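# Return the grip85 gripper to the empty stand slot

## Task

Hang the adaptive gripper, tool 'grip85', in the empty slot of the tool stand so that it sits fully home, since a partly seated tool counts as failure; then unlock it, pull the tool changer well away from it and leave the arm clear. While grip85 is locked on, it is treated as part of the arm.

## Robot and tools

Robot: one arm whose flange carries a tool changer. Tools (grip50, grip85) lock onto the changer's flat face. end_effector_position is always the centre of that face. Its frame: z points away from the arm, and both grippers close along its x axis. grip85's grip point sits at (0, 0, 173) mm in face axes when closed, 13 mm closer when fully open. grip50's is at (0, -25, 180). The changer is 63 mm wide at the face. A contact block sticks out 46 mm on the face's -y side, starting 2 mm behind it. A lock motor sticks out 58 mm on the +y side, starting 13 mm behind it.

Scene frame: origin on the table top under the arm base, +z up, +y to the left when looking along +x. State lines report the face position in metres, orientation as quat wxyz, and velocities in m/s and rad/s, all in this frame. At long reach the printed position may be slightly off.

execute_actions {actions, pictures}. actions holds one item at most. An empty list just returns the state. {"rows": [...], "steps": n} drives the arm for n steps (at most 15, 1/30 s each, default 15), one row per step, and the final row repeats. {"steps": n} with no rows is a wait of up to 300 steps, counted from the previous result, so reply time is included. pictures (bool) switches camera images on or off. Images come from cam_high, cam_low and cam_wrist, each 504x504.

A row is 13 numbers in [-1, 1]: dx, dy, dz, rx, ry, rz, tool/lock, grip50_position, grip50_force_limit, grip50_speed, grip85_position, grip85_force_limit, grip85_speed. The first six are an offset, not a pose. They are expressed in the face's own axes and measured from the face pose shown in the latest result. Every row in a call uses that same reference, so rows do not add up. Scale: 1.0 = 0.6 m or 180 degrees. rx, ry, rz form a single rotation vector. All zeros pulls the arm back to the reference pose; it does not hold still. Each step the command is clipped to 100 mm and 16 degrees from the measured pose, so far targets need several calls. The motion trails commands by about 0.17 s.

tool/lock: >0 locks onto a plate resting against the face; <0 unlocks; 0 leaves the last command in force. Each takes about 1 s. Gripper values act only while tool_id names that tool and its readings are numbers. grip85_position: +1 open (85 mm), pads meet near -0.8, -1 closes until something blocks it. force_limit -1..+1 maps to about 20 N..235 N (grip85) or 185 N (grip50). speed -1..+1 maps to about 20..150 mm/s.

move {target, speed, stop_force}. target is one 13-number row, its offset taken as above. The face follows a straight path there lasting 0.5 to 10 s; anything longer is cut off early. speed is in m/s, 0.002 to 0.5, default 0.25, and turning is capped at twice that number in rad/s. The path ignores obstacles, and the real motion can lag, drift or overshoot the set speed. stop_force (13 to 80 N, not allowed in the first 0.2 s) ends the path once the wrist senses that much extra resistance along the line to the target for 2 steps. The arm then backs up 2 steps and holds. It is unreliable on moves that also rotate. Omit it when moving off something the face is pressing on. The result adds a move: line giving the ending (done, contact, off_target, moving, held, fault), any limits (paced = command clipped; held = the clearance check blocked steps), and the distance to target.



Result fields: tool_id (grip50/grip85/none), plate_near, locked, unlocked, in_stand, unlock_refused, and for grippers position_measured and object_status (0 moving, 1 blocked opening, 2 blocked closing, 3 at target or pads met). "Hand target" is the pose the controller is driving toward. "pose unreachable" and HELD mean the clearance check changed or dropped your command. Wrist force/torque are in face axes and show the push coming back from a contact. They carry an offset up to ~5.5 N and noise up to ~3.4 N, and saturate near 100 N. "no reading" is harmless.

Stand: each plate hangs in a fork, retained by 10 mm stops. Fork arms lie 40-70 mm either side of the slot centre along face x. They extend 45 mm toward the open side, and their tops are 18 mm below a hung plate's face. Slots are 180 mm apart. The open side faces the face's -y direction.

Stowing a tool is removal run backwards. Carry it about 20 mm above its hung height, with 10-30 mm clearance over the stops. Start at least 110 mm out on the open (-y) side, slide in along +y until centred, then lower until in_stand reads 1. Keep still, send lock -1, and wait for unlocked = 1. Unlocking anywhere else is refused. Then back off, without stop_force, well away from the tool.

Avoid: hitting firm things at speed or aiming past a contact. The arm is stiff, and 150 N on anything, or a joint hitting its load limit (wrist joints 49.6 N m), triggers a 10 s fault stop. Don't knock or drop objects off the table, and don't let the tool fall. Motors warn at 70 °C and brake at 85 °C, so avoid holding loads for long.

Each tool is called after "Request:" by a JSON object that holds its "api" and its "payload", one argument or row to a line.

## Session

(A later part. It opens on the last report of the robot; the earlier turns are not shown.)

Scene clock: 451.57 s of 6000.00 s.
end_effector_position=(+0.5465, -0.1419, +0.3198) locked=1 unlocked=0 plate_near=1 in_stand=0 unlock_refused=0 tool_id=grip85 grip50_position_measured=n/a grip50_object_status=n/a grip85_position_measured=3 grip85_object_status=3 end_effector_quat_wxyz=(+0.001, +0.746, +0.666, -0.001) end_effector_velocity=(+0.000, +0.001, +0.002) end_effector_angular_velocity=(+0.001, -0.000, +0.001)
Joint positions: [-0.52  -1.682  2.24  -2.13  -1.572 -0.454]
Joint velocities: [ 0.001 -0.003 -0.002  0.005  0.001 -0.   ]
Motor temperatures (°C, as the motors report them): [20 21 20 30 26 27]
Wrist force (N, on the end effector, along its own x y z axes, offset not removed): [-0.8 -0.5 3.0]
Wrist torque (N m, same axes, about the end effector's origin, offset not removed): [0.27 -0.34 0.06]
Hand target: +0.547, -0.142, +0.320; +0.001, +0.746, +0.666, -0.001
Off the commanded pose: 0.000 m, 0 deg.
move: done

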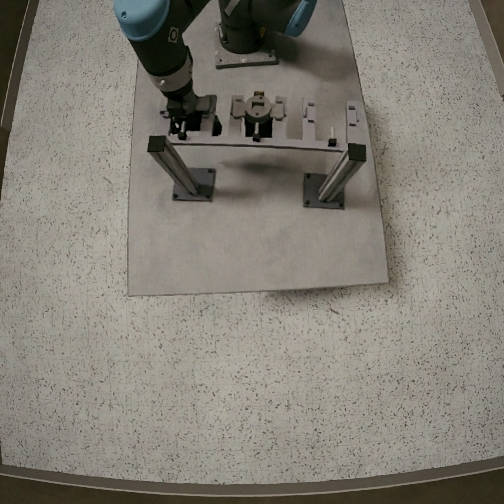

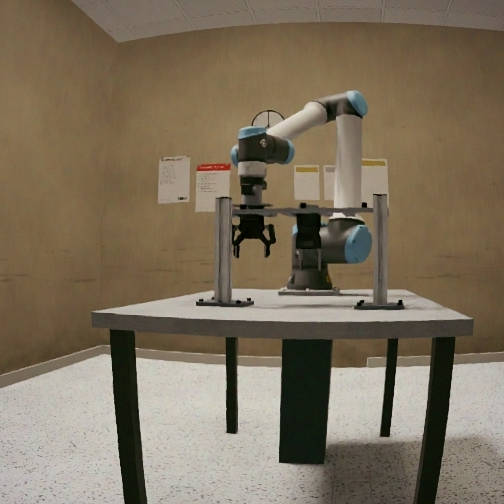

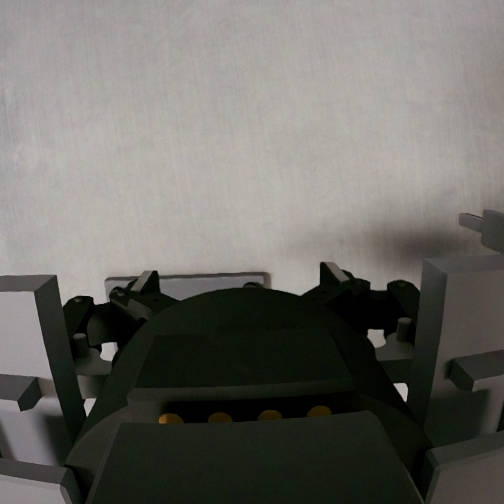

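Request:
{"api": "zoom_image", "payload": {
  "camera": "cam_wrist",
  "region": [0, 260, 160, 420]
}}

Request:
{"api": "zoom_image", "payload": {
  "camera": "cam_wrist",
  "region": [344, 245, 504, 405]
}}

Region (0, 260, 160, 420) of cam_wrist's 504x504 image, scaled by 3.150, with more detail than that image has.

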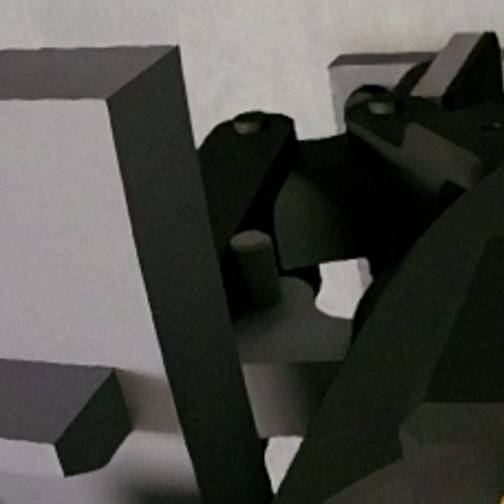

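Region (344, 245, 504, 405) of cam_wrist's 504x504 image, scaled by 3.150, with more detail than that image has.

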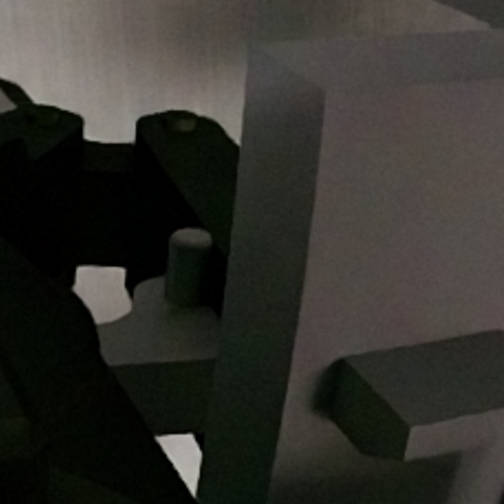

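Request:
{"api": "move", "payload": {
  "target": [0, -0.2, 0, 0, 0, 0, 0, 1, 0, 0, 1, 0, 0],
  "speed": 0.1
}}

Request:
{"api": "move", "payload": {
  "target": [0.6, 0, 0, 0, 0, 0, 0, 1, 0, 0, 1, 0, 0],
  "speed": 0.2
}}

Scene clock: 530.53 s of 6000.00 s.
end_effector_position=(+0.4275, -0.1281, +0.3195) locked=1 unlocked=0 plate_near=1 in_stand=0 unlock_refused=0 tool_id=grip85 grip50_position_measured=n/a grip50_object_status=n/a grip85_position_measured=3 grip85_object_status=3 end_effector_quat_wxyz=(+0.001, +0.746, +0.666, -0.001) end_effector_velocity=(-0.001, +0.000, +0.002) end_effector_angular_velocity=(-0.001, -0.002, +0.002)
Joint positions: [-0.645 -1.927  2.416 -2.06  -1.572 -0.579]
Joint velocities: [-0.002 -0.005  0.     0.003  0.001 -0.004]
Motor temperatures (°C, as the motors report them): [20 21 20 30 26 27]
Wrist force (N, on the end effector, along its own x y z axes, offset not removed): [-0.2 0.3 2.0]
Wrist torque (N m, same axes, about the end effector's origin, offset not removed): [0.48 -0.34 0.14]
Hand target: +0.427, -0.128, +0.320; +0.001, +0.746, +0.666, -0.001
Off the commanded pose: 0.000 m, 0 deg.
After step 90, 74.30 s passed at rest.
move: done

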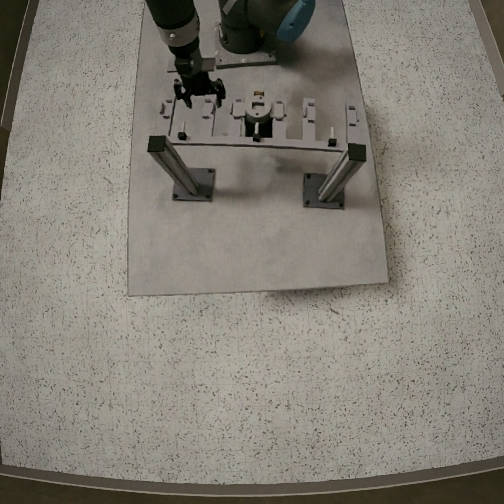

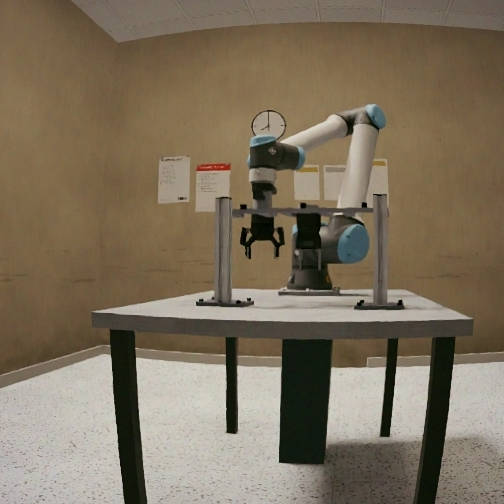

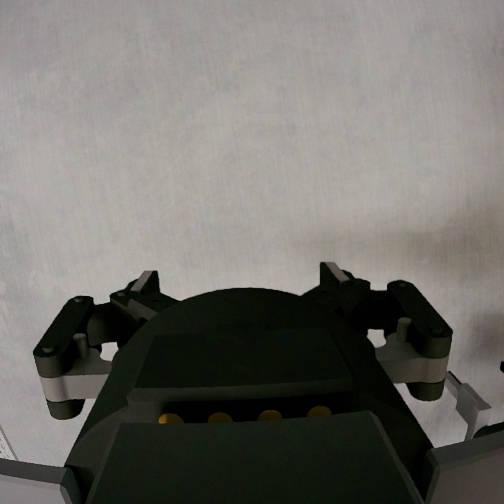

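Scene clock: 532.90 s of 6000.00 s.
end_effector_position=(+0.4686, +0.2289, +0.3185) locked=1 unlocked=0 plate_near=1 in_stand=0 unlock_refused=0 tool_id=grip85 grip50_position_measured=n/a grip50_object_status=n/a grip85_position_measured=3 grip85_object_status=3 end_effector_quat_wxyz=(+0.001, +0.746, +0.666, -0.001) end_effector_velocity=(+0.000, +0.002, -0.000) end_effector_angular_velocity=(-0.000, +0.001, -0.001)
Joint positions: [ 0.162 -1.763  2.308 -2.115 -1.574  0.228]
Joint velocities: [ 0.003  0.003 -0.001 -0.     0.     0.004]
Motor temperatures (°C, as the motors report them): [20 21 20 30 26 27]
Wrist force (N, on the end effector, along its own x y z axes, offset not removed): [0.8 -1.9 1.6]
Wrist torque (N m, same axes, about the end effector's origin, offset not removed): [0.31 -0.40 0.08]
Hand target: +0.469, +0.229, +0.318; +0.001, +0.746, +0.666, -0.001
Off the commanded pose: 0.001 m, 0 deg.
move: done

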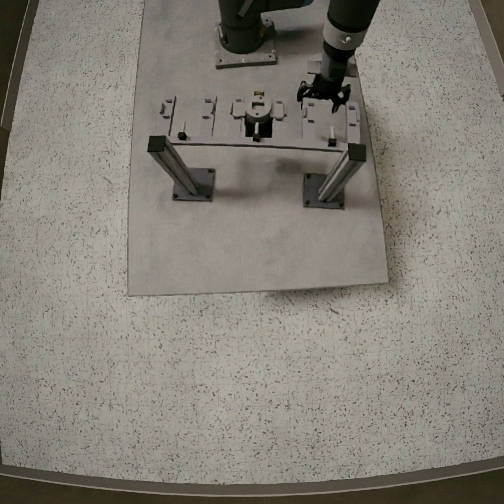

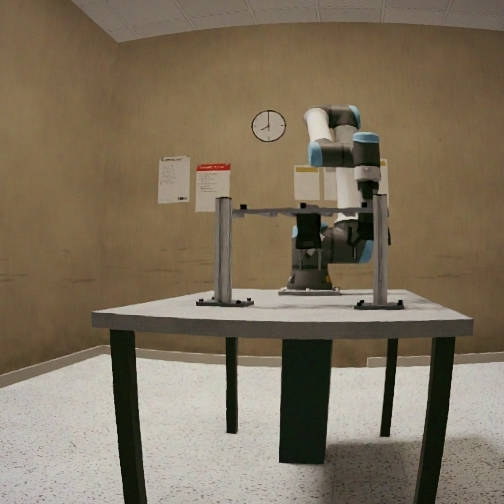

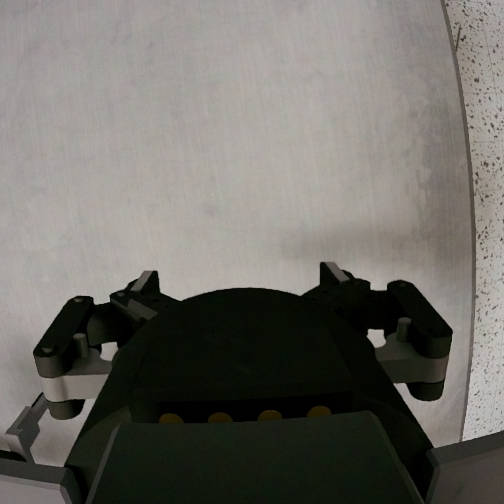

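Request:
{"api": "zoom_image", "payload": {
  "camera": "cam_high",
  "region": [280, 50, 380, 150]
}}

Region (280, 50, 380, 150) of cam_high's 504x504 image, scaled by 5.040, with more detail than that image has.

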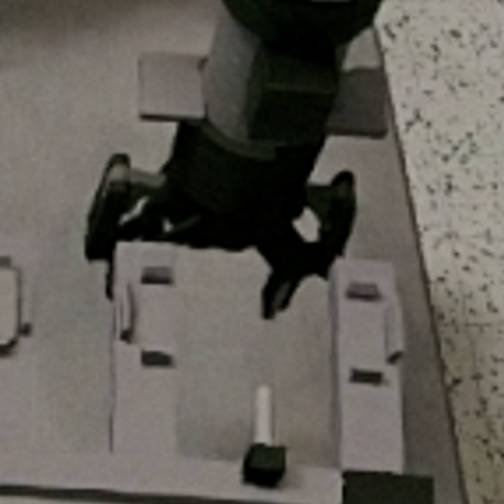

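Request:
{"api": "move", "payload": {
  "target": [0.001, 0.0967, -0.0025, 0.0006, 0.0009, 0, 0, 1, 0, 0, 1, 0, 0],
  "speed": 0.1
}}

Request:
{"api": "move", "payload": {
  "target": [0, 0.0417, 0, 0, 0, 0, 0, 1, 0, 0, 1, 0, 0],
  "speed": 0.012,
  "stop_force": 15
}}

Scene clock: 561.07 s of 6000.00 s.
end_effector_position=(+0.5261, +0.2229, +0.3201) locked=1 unlocked=0 plate_near=1 in_stand=0 unlock_refused=0 tool_id=grip85 grip50_position_measured=n/a grip50_object_status=n/a grip85_position_measured=3 grip85_object_status=3 end_effector_quat_wxyz=(-0.000, +0.746, +0.666, -0.001) end_effector_velocity=(+0.001, -0.000, -0.001) end_effector_angular_velocity=(-0.000, +0.003, +0.001)
Joint positions: [ 0.138 -1.67   2.228 -2.127 -1.571  0.204]
Joint velocities: [-0.     0.003 -0.     0.    -0.    -0.001]
Motor temperatures (°C, as the motors report them): [20 21 20 30 26 27]
Wrist force (N, on the end effector, along its own x y z axes, offset not removed): [0.6 2.3 1.8]
Wrist torque (N m, same axes, about the end effector's origin, offset not removed): [0.56 -0.54 0.09]
Hand target: +0.526, +0.223, +0.320; -0.000, +0.746, +0.666, -0.001
Off the commanded pose: 0.000 m, 0 deg.
After step 90, 24.13 s passed at rest.
move: done

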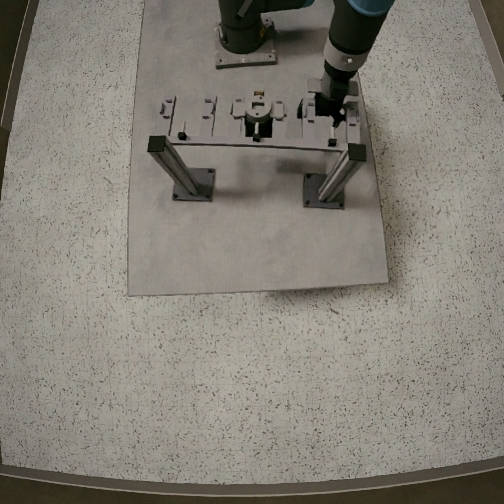

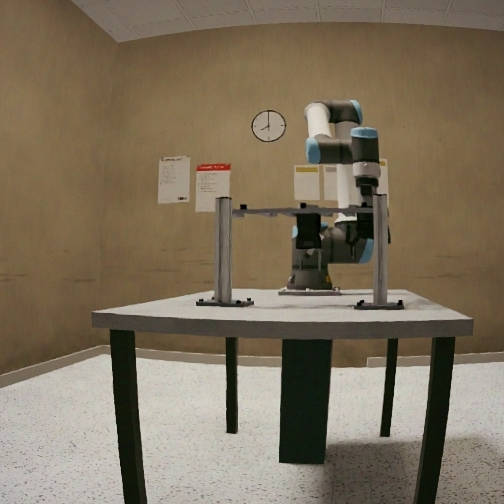

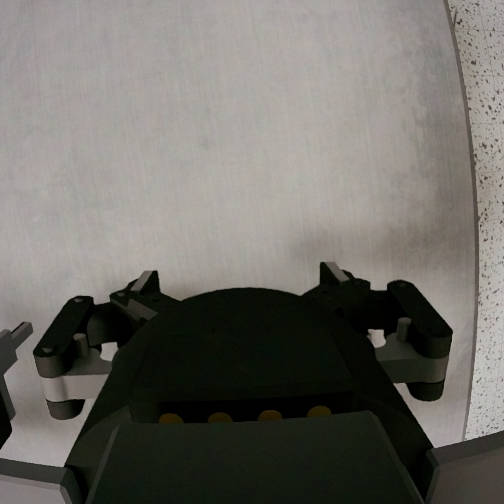

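Scene clock: 563.37 s of 6000.00 s.
end_effector_position=(+0.5508, +0.2201, +0.3201) locked=1 unlocked=0 plate_near=1 in_stand=0 unlock_refused=0 tool_id=grip85 grip50_position_measured=n/a grip50_object_status=n/a grip85_position_measured=3 grip85_object_status=3 end_effector_quat_wxyz=(-0.000, +0.746, +0.666, -0.001) end_effector_velocity=(+0.002, +0.000, -0.000) end_effector_angular_velocity=(+0.000, +0.001, -0.000)
Joint positions: [ 0.129 -1.63   2.192 -2.131 -1.571  0.195]
Joint velocities: [-0.     0.003 -0.002 -0.     0.    -0.   ]
Motor temperatures (°C, as the motors report them): [20 21 20 30 26 27]
Wrist force (N, on the end effector, along its own x y z axes, offset not removed): [-0.1 2.4 4.5]
Wrist torque (N m, same axes, about the end effector's origin, offset not removed): [0.51 -0.42 0.12]
Hand target: +0.551, +0.220, +0.320; -0.000, +0.746, +0.666, -0.001
Off the commanded pose: 0.000 m, 0 deg.
move: done

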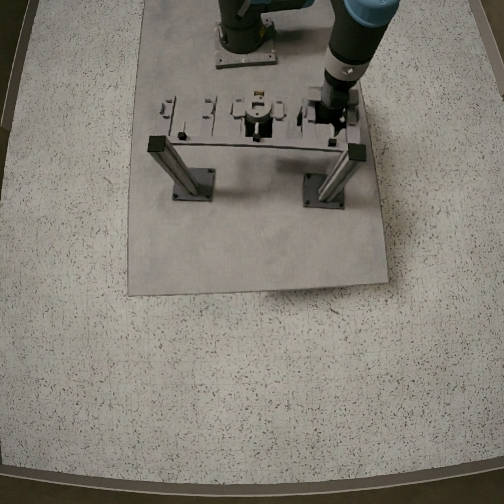

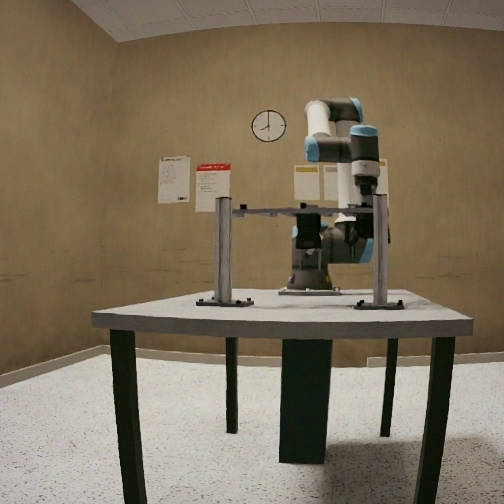

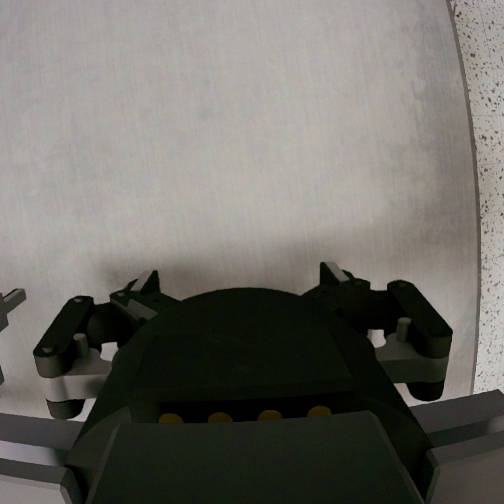

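Request:
{"api": "zoom_image", "payload": {
  "camera": "cam_wrist",
  "region": [0, 384, 120, 504]
}}

Request:
{"api": "zoom_image", "payload": {
  "camera": "cam_wrist",
  "region": [384, 370, 504, 490]
}}

Region (0, 384, 120, 504) of cam_wrist's 504x504 image, scaled by 4.200, with more detail than that image has.

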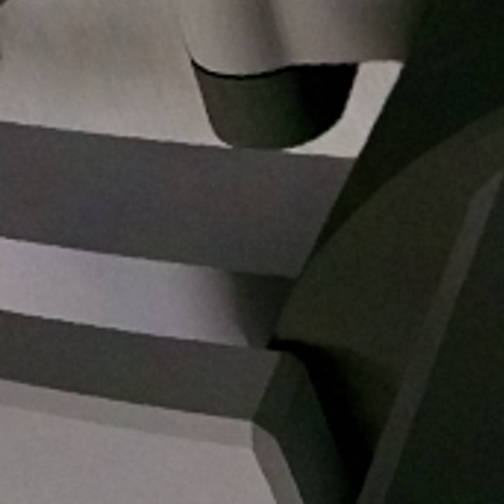

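Region (384, 370, 504, 490) of cam_wrist's 504x504 image, scaled by 4.200, with more detail than that image has.

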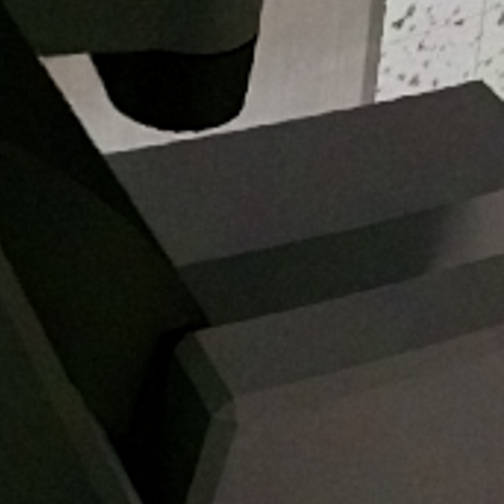

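Request:
{"api": "move", "payload": {
  "target": [0, 0.0575, 0, 0, 0, 0, 0, 1, 0, 0, 1, 0, 0],
  "speed": 0.04
}}

Scene clock: 575.30 s of 6000.00 s.
end_effector_position=(+0.5849, +0.2162, +0.3201) locked=1 unlocked=0 plate_near=1 in_stand=0 unlock_refused=0 tool_id=grip85 grip50_position_measured=n/a grip50_object_status=n/a grip85_position_measured=3 grip85_object_status=3 end_effector_quat_wxyz=(-0.000, +0.746, +0.666, -0.001) end_effector_velocity=(+0.002, -0.001, -0.001) end_effector_angular_velocity=(-0.002, +0.001, -0.000)
Joint positions: [ 0.118 -1.577  2.142 -2.133 -1.571  0.184]
Joint velocities: [-0.001  0.003 -0.002 -0.    -0.001 -0.001]
Motor temperatures (°C, as the motors report them): [20 21 20 30 26 27]
Wrist force (N, on the end effector, along its own x y z axes, offset not removed): [1.4 -2.7 3.7]
Wrist torque (N m, same axes, about the end effector's origin, offset not removed): [0.19 -0.56 -0.04]
Hand target: +0.585, +0.216, +0.320; -0.000, +0.746, +0.666, -0.001
Off the commanded pose: 0.000 m, 0 deg.
After step 90, 7.73 s passed at rest.
move: done

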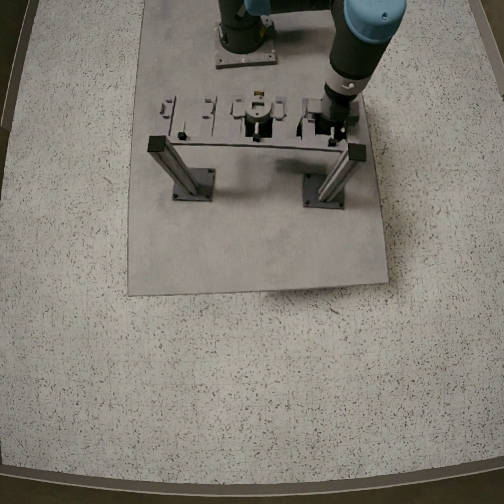

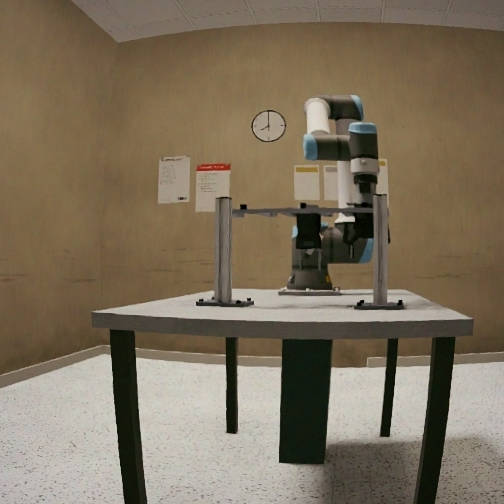

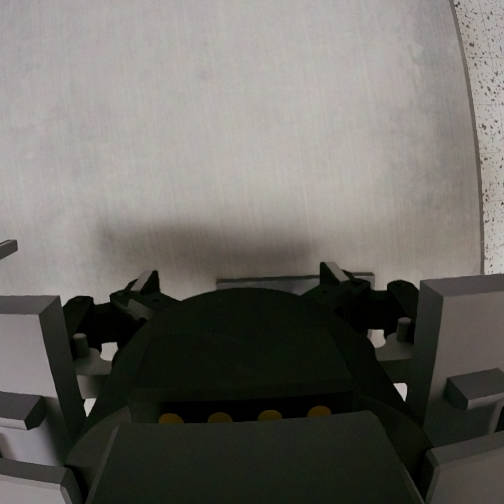

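Request:
{"api": "zoom_image", "payload": {
  "camera": "cam_wrist",
  "region": [0, 260, 160, 420]
}}

Request:
{"api": "zoom_image", "payload": {
  "camera": "cam_wrist",
  "region": [344, 245, 504, 405]
}}

Region (0, 260, 160, 420) of cam_wrist's 504x504 image, scaled by 3.150, with more detail than that image has.

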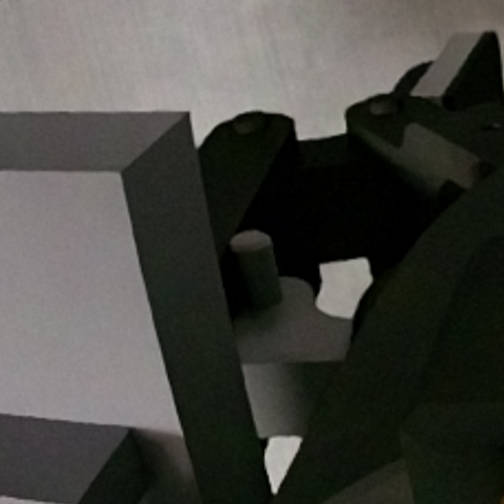

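Region (344, 245, 504, 405) of cam_wrist's 504x504 image, scaled by 3.150, with more detail than that image has.

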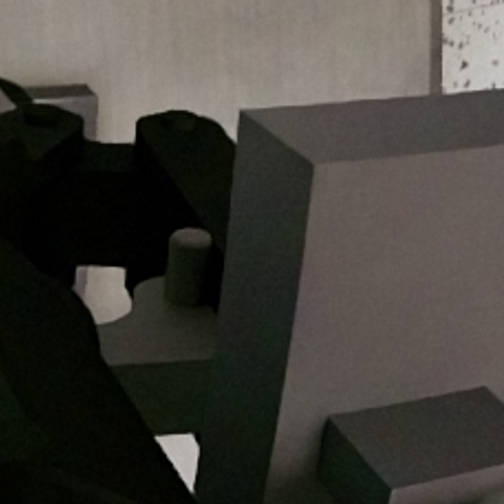

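Request:
{"api": "move", "payload": {
  "target": [0, 0.008, 0, 0, 0, 0, 0, 1, 0, 0, 1, 0, 0],
  "speed": 0.015
}}

Request:
{"api": "zoom_image", "payload": {
  "camera": "cam_wrist",
  "region": [0, 260, 160, 420]
}}

Request:
{"api": "zoom_image", "payload": {
  "camera": "cam_wrist",
  "region": [344, 245, 504, 405]
}}

Scene clock: 600.17 s of 6000.00 s.
end_effector_position=(+0.5895, +0.2156, +0.3201) locked=1 unlocked=0 plate_near=1 in_stand=0 unlock_refused=0 tool_id=grip85 grip50_position_measured=n/a grip50_object_status=n/a grip85_position_measured=3 grip85_object_status=3 end_effector_quat_wxyz=(-0.000, +0.746, +0.666, -0.001) end_effector_velocity=(+0.001, +0.001, -0.001) end_effector_angular_velocity=(+0.001, +0.001, +0.001)
Joint positions: [ 0.116 -1.57   2.135 -2.133 -1.571  0.182]
Joint velocities: [ 0.     0.003 -0.002  0.     0.001 -0.001]
Motor temperatures (°C, as the motors report them): [20 21 20 30 26 27]
Wrist force (N, on the end effector, along its own x y z axes, offset not removed): [-1.1 -1.0 0.7]
Wrist torque (N m, same axes, about the end effector's origin, offset not removed): [0.31 -0.36 0.18]
Hand target: +0.590, +0.216, +0.320; -0.000, +0.746, +0.666, -0.001
Off the commanded pose: 0.000 m, 0 deg.
After step 90, 21.17 s passed at rest.
move: done

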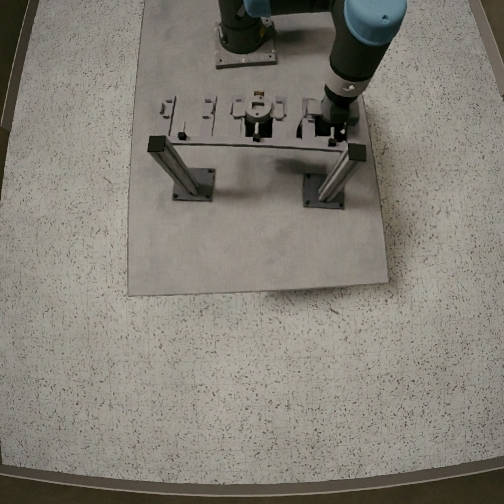

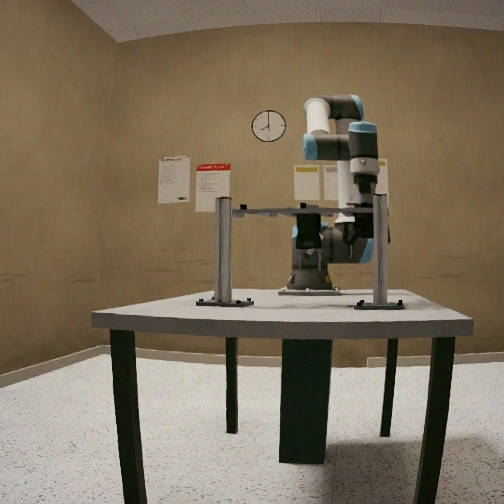

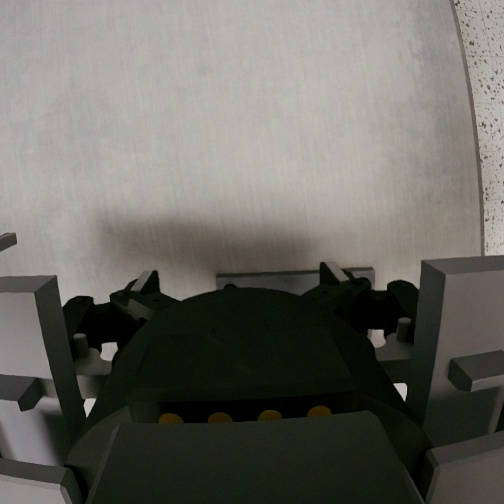

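Region (0, 260, 160, 420) of cam_wrist's 504x504 image, scaled by 3.150, with more detail than that image has.

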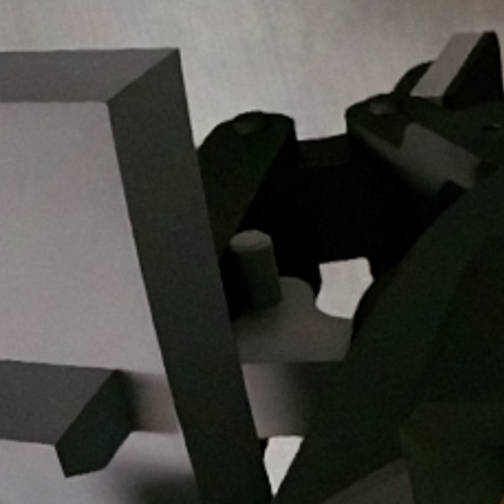

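Region (344, 245, 504, 405) of cam_wrist's 504x504 image, scaled by 3.150, with more detail than that image has.

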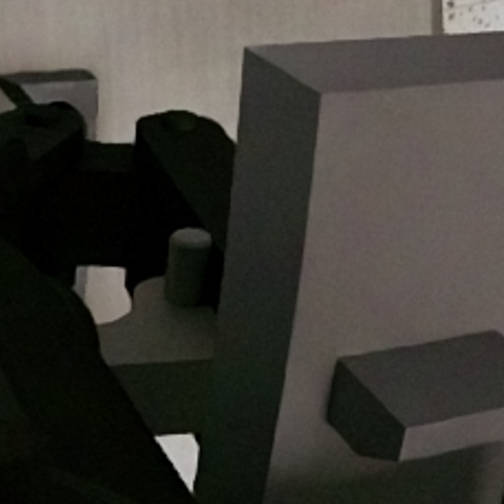

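Request:
{"api": "move", "payload": {
  "target": [0, 0.0007, 0.0142, 0, 0, 0, 0, 1, 0, 0, 1, 0, 0],
  "speed": 0.03
}}

Request:
{"api": "move", "payload": {
  "target": [0, 0, 0.017, 0, 0, 0, 0, 1, 0, 0, 1, 0, 0],
  "speed": 0.005,
  "stop_force": 15
}}

Request:
{"api": "move", "payload": {
  "target": [0, 0, 0.006, 0, 0, 0, 0, 1, 0, 0, 1, 0, 0],
  "speed": 0.002,
  "stop_force": 15
}}

Scene clock: 611.67 s of 6000.00 s.
end_effector_position=(+0.5899, +0.2156, +0.3118) locked=1 unlocked=0 plate_near=1 in_stand=0 unlock_refused=0 tool_id=grip85 grip50_position_measured=n/a grip50_object_status=n/a grip85_position_measured=3 grip85_object_status=3 end_effector_quat_wxyz=(-0.000, +0.746, +0.666, -0.001) end_effector_velocity=(+0.001, -0.000, -0.001) end_effector_angular_velocity=(+0.001, -0.001, -0.002)
Joint positions: [ 0.116 -1.561  2.142 -2.151 -1.571  0.182]
Joint velocities: [-0.001  0.002  0.    -0.004  0.001  0.001]
Motor temperatures (°C, as the motors report them): [20 21 20 30 26 27]
Wrist force (N, on the end effector, along its own x y z axes, offset not removed): [1.9 -0.3 2.7]
Wrist torque (N m, same axes, about the end effector's origin, offset not removed): [0.38 -0.44 0.09]
Hand target: +0.590, +0.216, +0.312; -0.000, +0.746, +0.666, -0.001
Off the commanded pose: 0.000 m, 0 deg.
After step 90, 7.77 s passed at rest.
move: done

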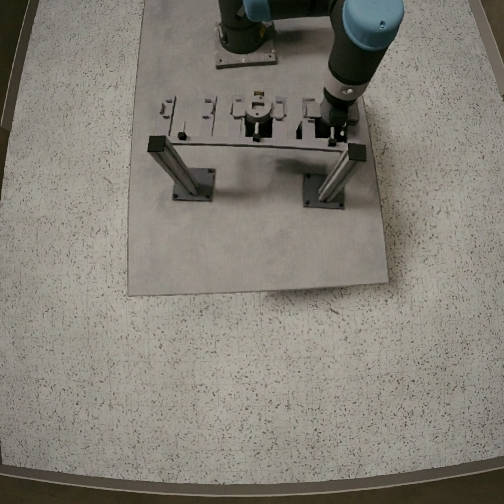

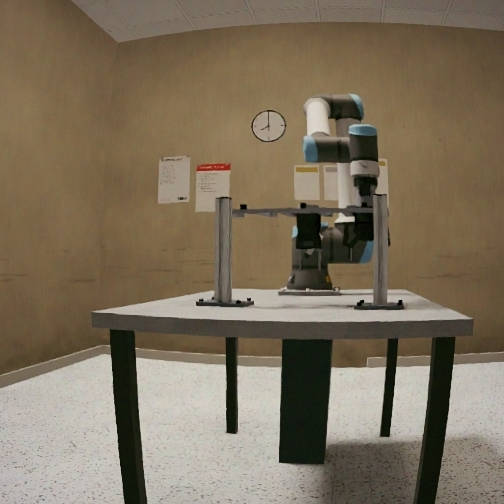

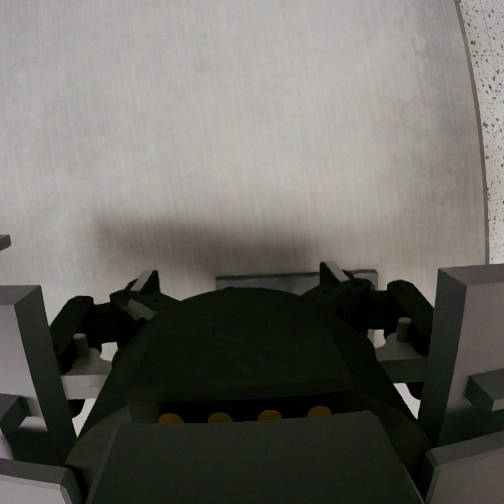

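Scene clock: 613.93 s of 6000.00 s.
end_effector_position=(+0.5899, +0.2156, +0.3016) locked=1 unlocked=0 plate_near=1 in_stand=1 unlock_refused=0 tool_id=grip85 grip50_position_measured=n/a grip50_object_status=n/a grip85_position_measured=3 grip85_object_status=3 end_effector_quat_wxyz=(-0.000, +0.746, +0.666, -0.001) end_effector_velocity=(+0.000, +0.000, -0.000) end_effector_angular_velocity=(-0.001, -0.002, -0.000)
Joint positions: [ 0.116 -1.55   2.153 -2.172 -1.571  0.182]
Joint velocities: [ 0.     0.    -0.    -0.002 -0.001  0.001]
Motor temperatures (°C, as the motors report them): [20 21 20 30 26 27]
Wrist force (N, on the end effector, along its own x y z axes, offset not removed): [2.1 -0.6 2.7]
Wrist torque (N m, same axes, about the end effector's origin, offset not removed): [0.34 -0.50 0.10]
Hand target: +0.590, +0.216, +0.302; -0.000, +0.746, +0.666, -0.001
Off the commanded pose: 0.000 m, 0 deg.
move: done

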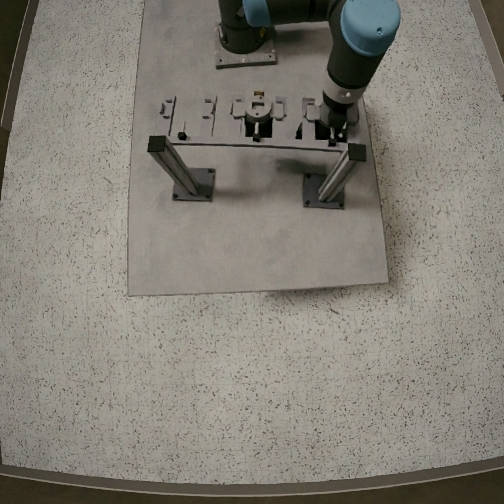

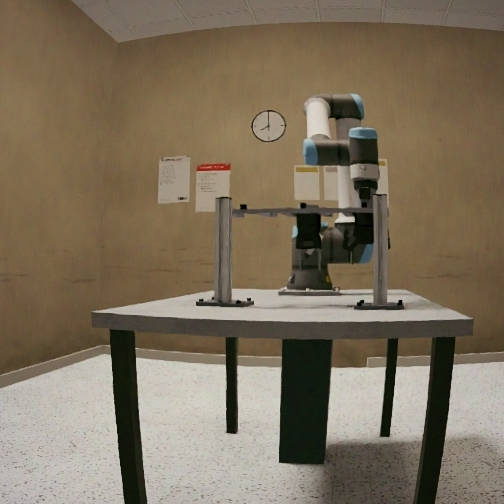

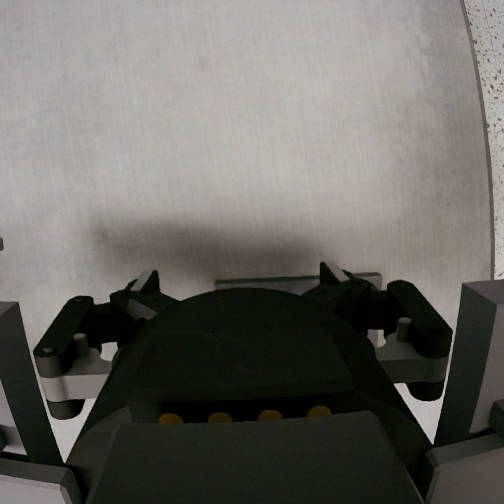

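Scene clock: 615.13 s of 6000.00 s.
end_effector_position=(+0.5900, +0.2156, +0.3001) locked=1 unlocked=0 plate_near=1 in_stand=1 unlock_refused=0 tool_id=grip85 grip50_position_measured=n/a grip50_object_status=n/a grip85_position_measured=3 grip85_object_status=3 end_effector_quat_wxyz=(-0.000, +0.746, +0.666, -0.001) end_effector_velocity=(+0.000, +0.000, +0.001) end_effector_angular_velocity=(+0.000, -0.001, -0.000)
Joint positions: [ 0.116 -1.548  2.154 -2.176 -1.571  0.182]
Joint velocities: [ 0.    -0.    -0.001  0.     0.     0.001]
Motor temperatures (°C, as the motors report them): [20 21 20 30 26 27]
Wrist force (N, on the end effector, along its own x y z axes, offset not removed): [-1.3 -2.7 -25.4]
Wrist torque (N m, same axes, about the end effector's origin, offset not removed): [-0.05 1.10 -0.08]
Hand target: +0.590, +0.216, +0.300; -0.000, +0.746, +0.666, -0.001
Off the commanded pose: 0.002 m, 0 deg.
move: contact

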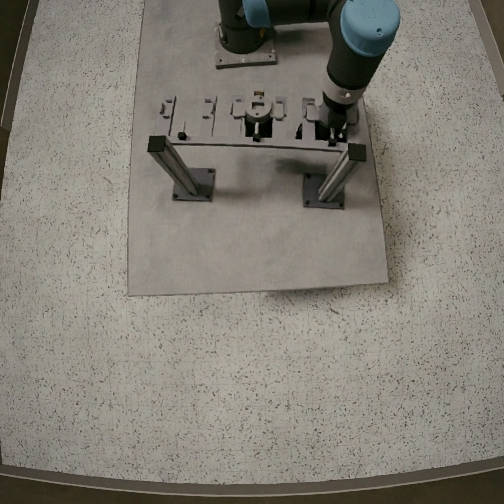

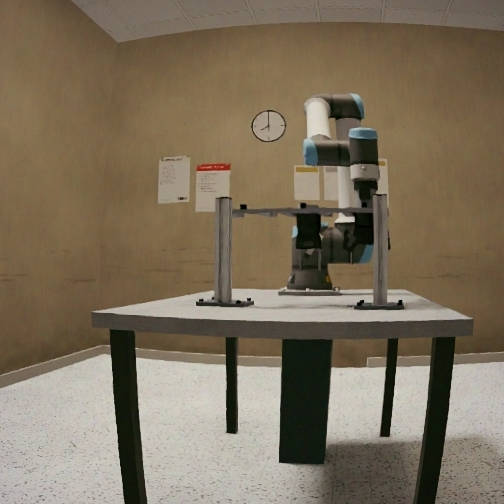

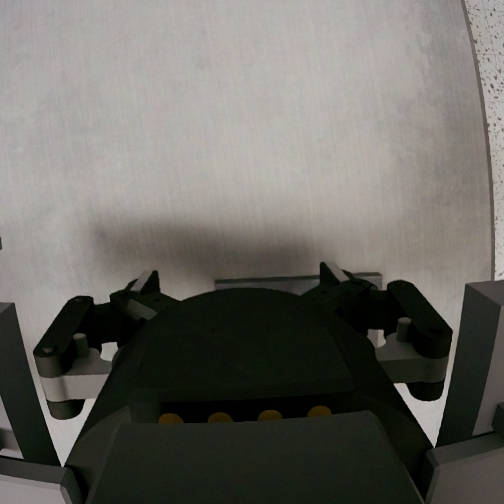

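The tool is seated at z = 0.3001 and in_stand reads 1, so I'm unlocking now.

Request:
{"api": "execute_actions", "payload": {
  "actions": [
    {"rows": [[0, 0, 0, 0, 0, 0, -1, 1, 0, 0, 1, 0, 0]], "steps": 15}
  ],
  "pictures": false
}}

Request:
{"api": "execute_actions", "payload": {
  "actions": [
    {"steps": 25}
  ],
  "pictures": false
}}

Scene clock: 619.23 s of 6000.00 s.
end_effector_position=(+0.5900, +0.2156, +0.3001) locked=0 unlocked=0 plate_near=1 in_stand=1 unlock_refused=0 tool_id=none grip50_position_measured=n/a grip50_object_status=n/a grip85_position_measured=n/a grip85_object_status=n/a end_effector_quat_wxyz=(-0.000, +0.746, +0.666, -0.001) end_effector_velocity=(+0.000, -0.000, +0.000) end_effector_angular_velocity=(-0.000, -0.000, -0.000)
Joint positions: [ 0.116 -1.548  2.154 -2.176 -1.571  0.182]
Joint velocities: [-0.001  0.    -0.    -0.    -0.    -0.   ]
Motor temperatures (°C, as the motors report them): [20 21 20 30 26 27]
Wrist force (N, on the end effector, along its own x y z axes, offset not removed): [2.3 -4.9 -8.3]
Wrist torque (N m, same axes, about the end effector's origin, offset not removed): [0.00 -0.57 0.13]
Hand target: +0.590, +0.216, +0.300; -0.000, +0.746, +0.666, -0.001
Off the commanded pose: 0.000 m, 0 deg.
Steps of this call (steps 1 to 90: nothing new was sent; then 0.60 s passed at rest; steps 91 to 105: all 15 steps of this action). Readings (end_effector_position | what the end effector reports):
91: (+0.5900, +0.2156, +0.3002) | locked=1 unlocked=0 plate_near=1 in_stand=1 unlock_refused=0 tool_id=grip85 grip50_position_measured=n/a grip50_object_status=n/a grip85_position_measured=3 grip85_object_status=3
92: (+0.5900, +0.2156, +0.3002) | locked=1 unlocked=0 plate_near=1 in_stand=1 unlock_refused=0 tool_id=grip85 grip50_position_measured=n/a grip50_object_status=n/a grip85_position_measured=3 grip85_object_status=3
94: (+0.5900, +0.2156, +0.3002) | locked=1 unlocked=0 plate_near=1 in_stand=1 unlock_refused=0 tool_id=grip85 grip50_position_measured=n/a grip50_object_status=n/a grip85_position_measured=3 grip85_object_status=3
98: (+0.5900, +0.2156, +0.3002) | locked=0 unlocked=0 plate_near=1 in_stand=1 unlock_refused=0 tool_id=none grip50_position_measured=n/a grip50_object_status=n/a grip85_position_measured=n/a grip85_object_status=n/a
105: the state above

Scene clock: 620.07 s of 6000.00 s.
end_effector_position=(+0.5900, +0.2156, +0.3001) locked=0 unlocked=1 plate_near=1 in_stand=1 unlock_refused=0 tool_id=none grip50_position_measured=n/a grip50_object_status=n/a grip85_position_measured=n/a grip85_object_status=n/a end_effector_quat_wxyz=(-0.000, +0.746, +0.666, -0.001) end_effector_velocity=(-0.000, -0.000, -0.000) end_effector_angular_velocity=(-0.001, +0.000, -0.001)
Joint positions: [ 0.116 -1.548  2.154 -2.176 -1.571  0.182]
Joint velocities: [-0.001 -0.     0.001 -0.    -0.001  0.001]
Motor temperatures (°C, as the motors report them): [20 21 20 30 26 27]
Wrist force (N, on the end effector, along its own x y z axes, offset not removed): [-0.7 -6.0 -13.9]
Wrist torque (N m, same axes, about the end effector's origin, offset not removed): [-0.17 -0.31 0.03]
Hand target: +0.590, +0.216, +0.300; -0.000, +0.746, +0.666, -0.001
Off the commanded pose: 0.000 m, 0 deg.
Steps of this call (steps 1 to 25: nothing new was sent). Readings (end_effector_position | what the end effector reports):
1: (+0.5900, +0.2156, +0.3001) | locked=0 unlocked=0 plate_near=1 in_stand=1 unlock_refused=0 tool_id=none grip50_position_measured=n/a grip50_object_status=n/a grip85_position_measured=n/a grip85_object_status=n/a
2: (+0.5900, +0.2156, +0.3001) | locked=0 unlocked=0 plate_near=1 in_stand=1 unlock_refused=0 tool_id=none grip50_position_measured=n/a grip50_object_status=n/a grip85_position_measured=n/a grip85_object_status=n/a
4: (+0.5900, +0.2156, +0.3001) | locked=0 unlocked=0 plate_near=1 in_stand=1 unlock_refused=0 tool_id=none grip50_position_measured=n/a grip50_object_status=n/a grip85_position_measured=n/a grip85_object_status=n/a
8: (+0.5900, +0.2156, +0.3001) | locked=0 unlocked=0 plate_near=1 in_stand=1 unlock_refused=0 tool_id=none grip50_position_measured=n/a grip50_object_status=n/a grip85_position_measured=n/a grip85_object_status=n/a
25: the state above

The changer is unlocked. I'll lift straight off the plate slowly, then move well clear.

Request:
{"api": "move", "payload": {
  "target": [0, 0, -0.03, 0, 0, 0, 0, 1, 0, 0, 1, 0, 0],
  "speed": 0.03
}}

Request:
{"api": "move", "payload": {
  "target": [0, -0.1, -0.4, 0, 0, 0, 0, 1, 0, 0, 1, 0, 0],
  "speed": 0.2
}}

Scene clock: 624.77 s of 6000.00 s.
end_effector_position=(+0.5900, +0.2156, +0.3179) locked=0 unlocked=1 plate_near=0 in_stand=0 unlock_refused=0 tool_id=none grip50_position_measured=n/a grip50_object_status=n/a grip85_position_measured=n/a grip85_object_status=n/a end_effector_quat_wxyz=(-0.000, +0.746, +0.666, -0.001) end_effector_velocity=(-0.001, -0.001, +0.000) end_effector_angular_velocity=(-0.000, +0.002, -0.002)
Joint positions: [ 0.116 -1.567  2.136 -2.139 -1.571  0.182]
Joint velocities: [-0.002 -0.002  0.     0.003 -0.    -0.   ]
Motor temperatures (°C, as the motors report them): [20 21 20 30 26 27]
Wrist force (N, on the end effector, along its own x y z axes, offset not removed): [2.7 -0.1 4.3]
Wrist torque (N m, same axes, about the end effector's origin, offset not removed): [0.40 -0.62 0.11]
Hand target: +0.590, +0.216, +0.318; -0.000, +0.746, +0.666, -0.001
Off the commanded pose: 0.000 m, 0 deg.
After step 90, 0.77 s passed at rest.
move: done

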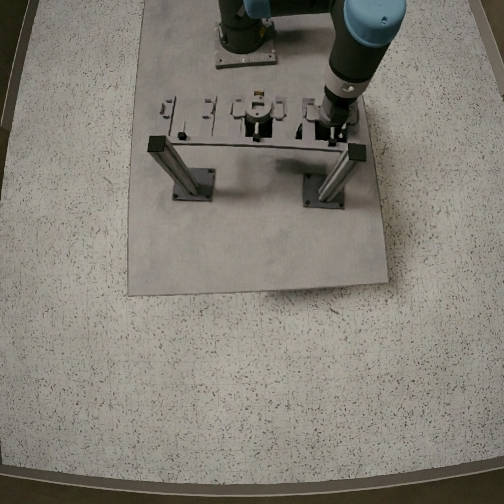

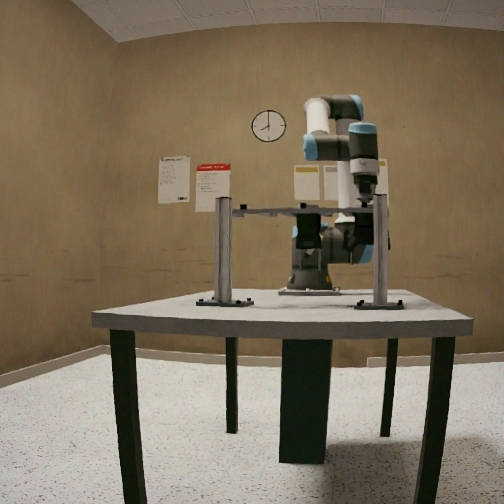

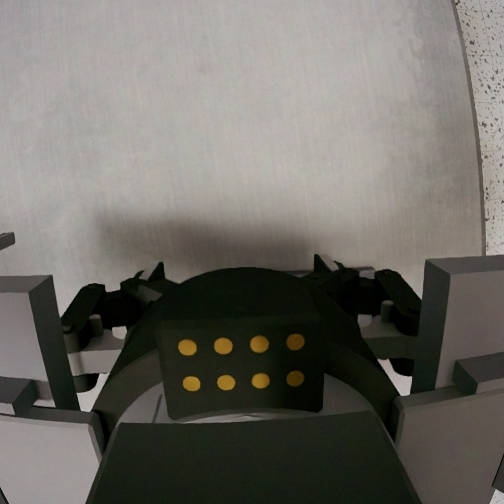

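Scene clock: 626.53 s of 6000.00 s.
end_effector_position=(+0.5305, +0.2225, +0.5576) locked=0 unlocked=1 plate_near=0 in_stand=0 unlock_refused=0 tool_id=none grip50_position_measured=n/a grip50_object_status=n/a grip85_position_measured=n/a grip85_object_status=n/a end_effector_quat_wxyz=(-0.000, +0.746, +0.666, -0.001) end_effector_velocity=(-0.000, -0.001, +0.001) end_effector_angular_velocity=(-0.001, +0.001, -0.002)
Joint positions: [ 0.136 -1.803  1.894 -1.66  -1.571  0.202]
Joint velocities: [-0.001 -0.001 -0.002  0.004 -0.001  0.001]
Motor temperatures (°C, as the motors report them): [20 21 20 30 26 27]
Wrist force (N, on the end effector, along its own x y z axes, offset not removed): [0.5 -1.0 3.4]
Wrist torque (N m, same axes, about the end effector's origin, offset not removed): [0.22 -0.40 0.17]
Hand target: +0.531, +0.222, +0.558; -0.000, +0.746, +0.666, -0.001
Off the commanded pose: 0.000 m, 0 deg.
move: done

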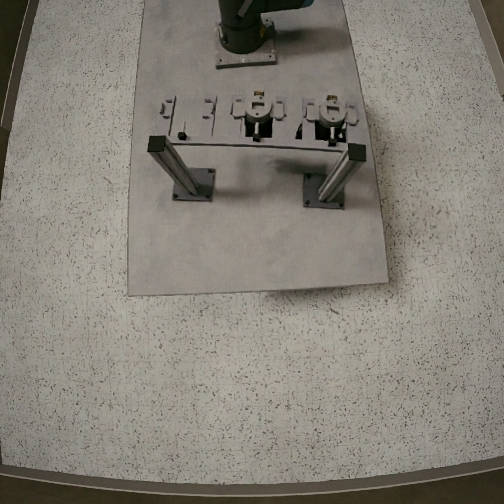

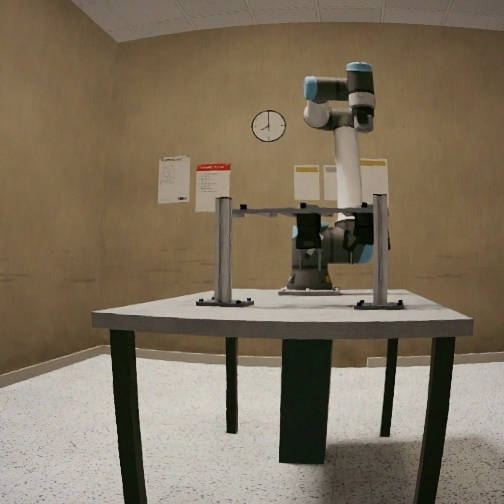

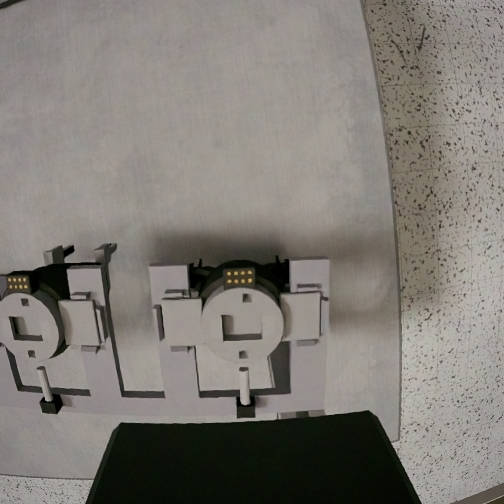

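Request:
{"api": "zoom_image", "payload": {
  "camera": "cam_wrist",
  "region": [135, 240, 345, 420]
}}

Request:
{"api": "zoom_image", "payload": {
  "camera": "cam_high",
  "region": [140, 70, 380, 170]
}}

Region (135, 240, 345, 420) of cam_wrist's 504x504 image, scaled by 2.400, with more detail than that image has; it fills the top 432 rows of this view, and the rest is white.

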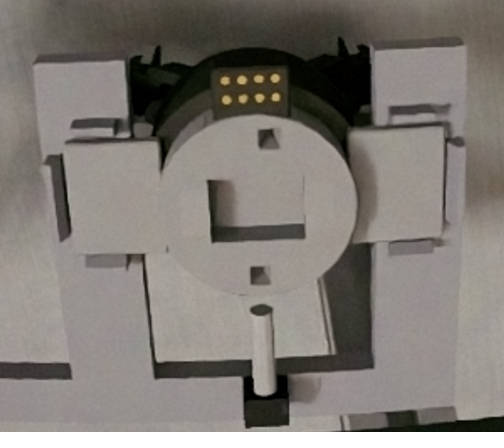

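Region (140, 70, 380, 170) of cam_high's 504x504 image, scaled by 2.100, with more detail than that image has; it fills the top 210 rows of this view, and the rest is white.

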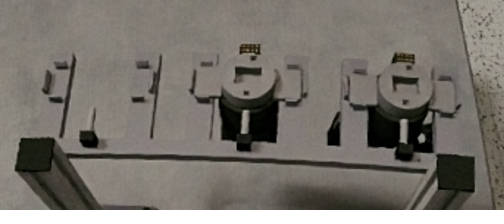

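Request:
{"api": "finished_scene", "payload": {
  "scene": 1
}}

The scene is finished: the task was done.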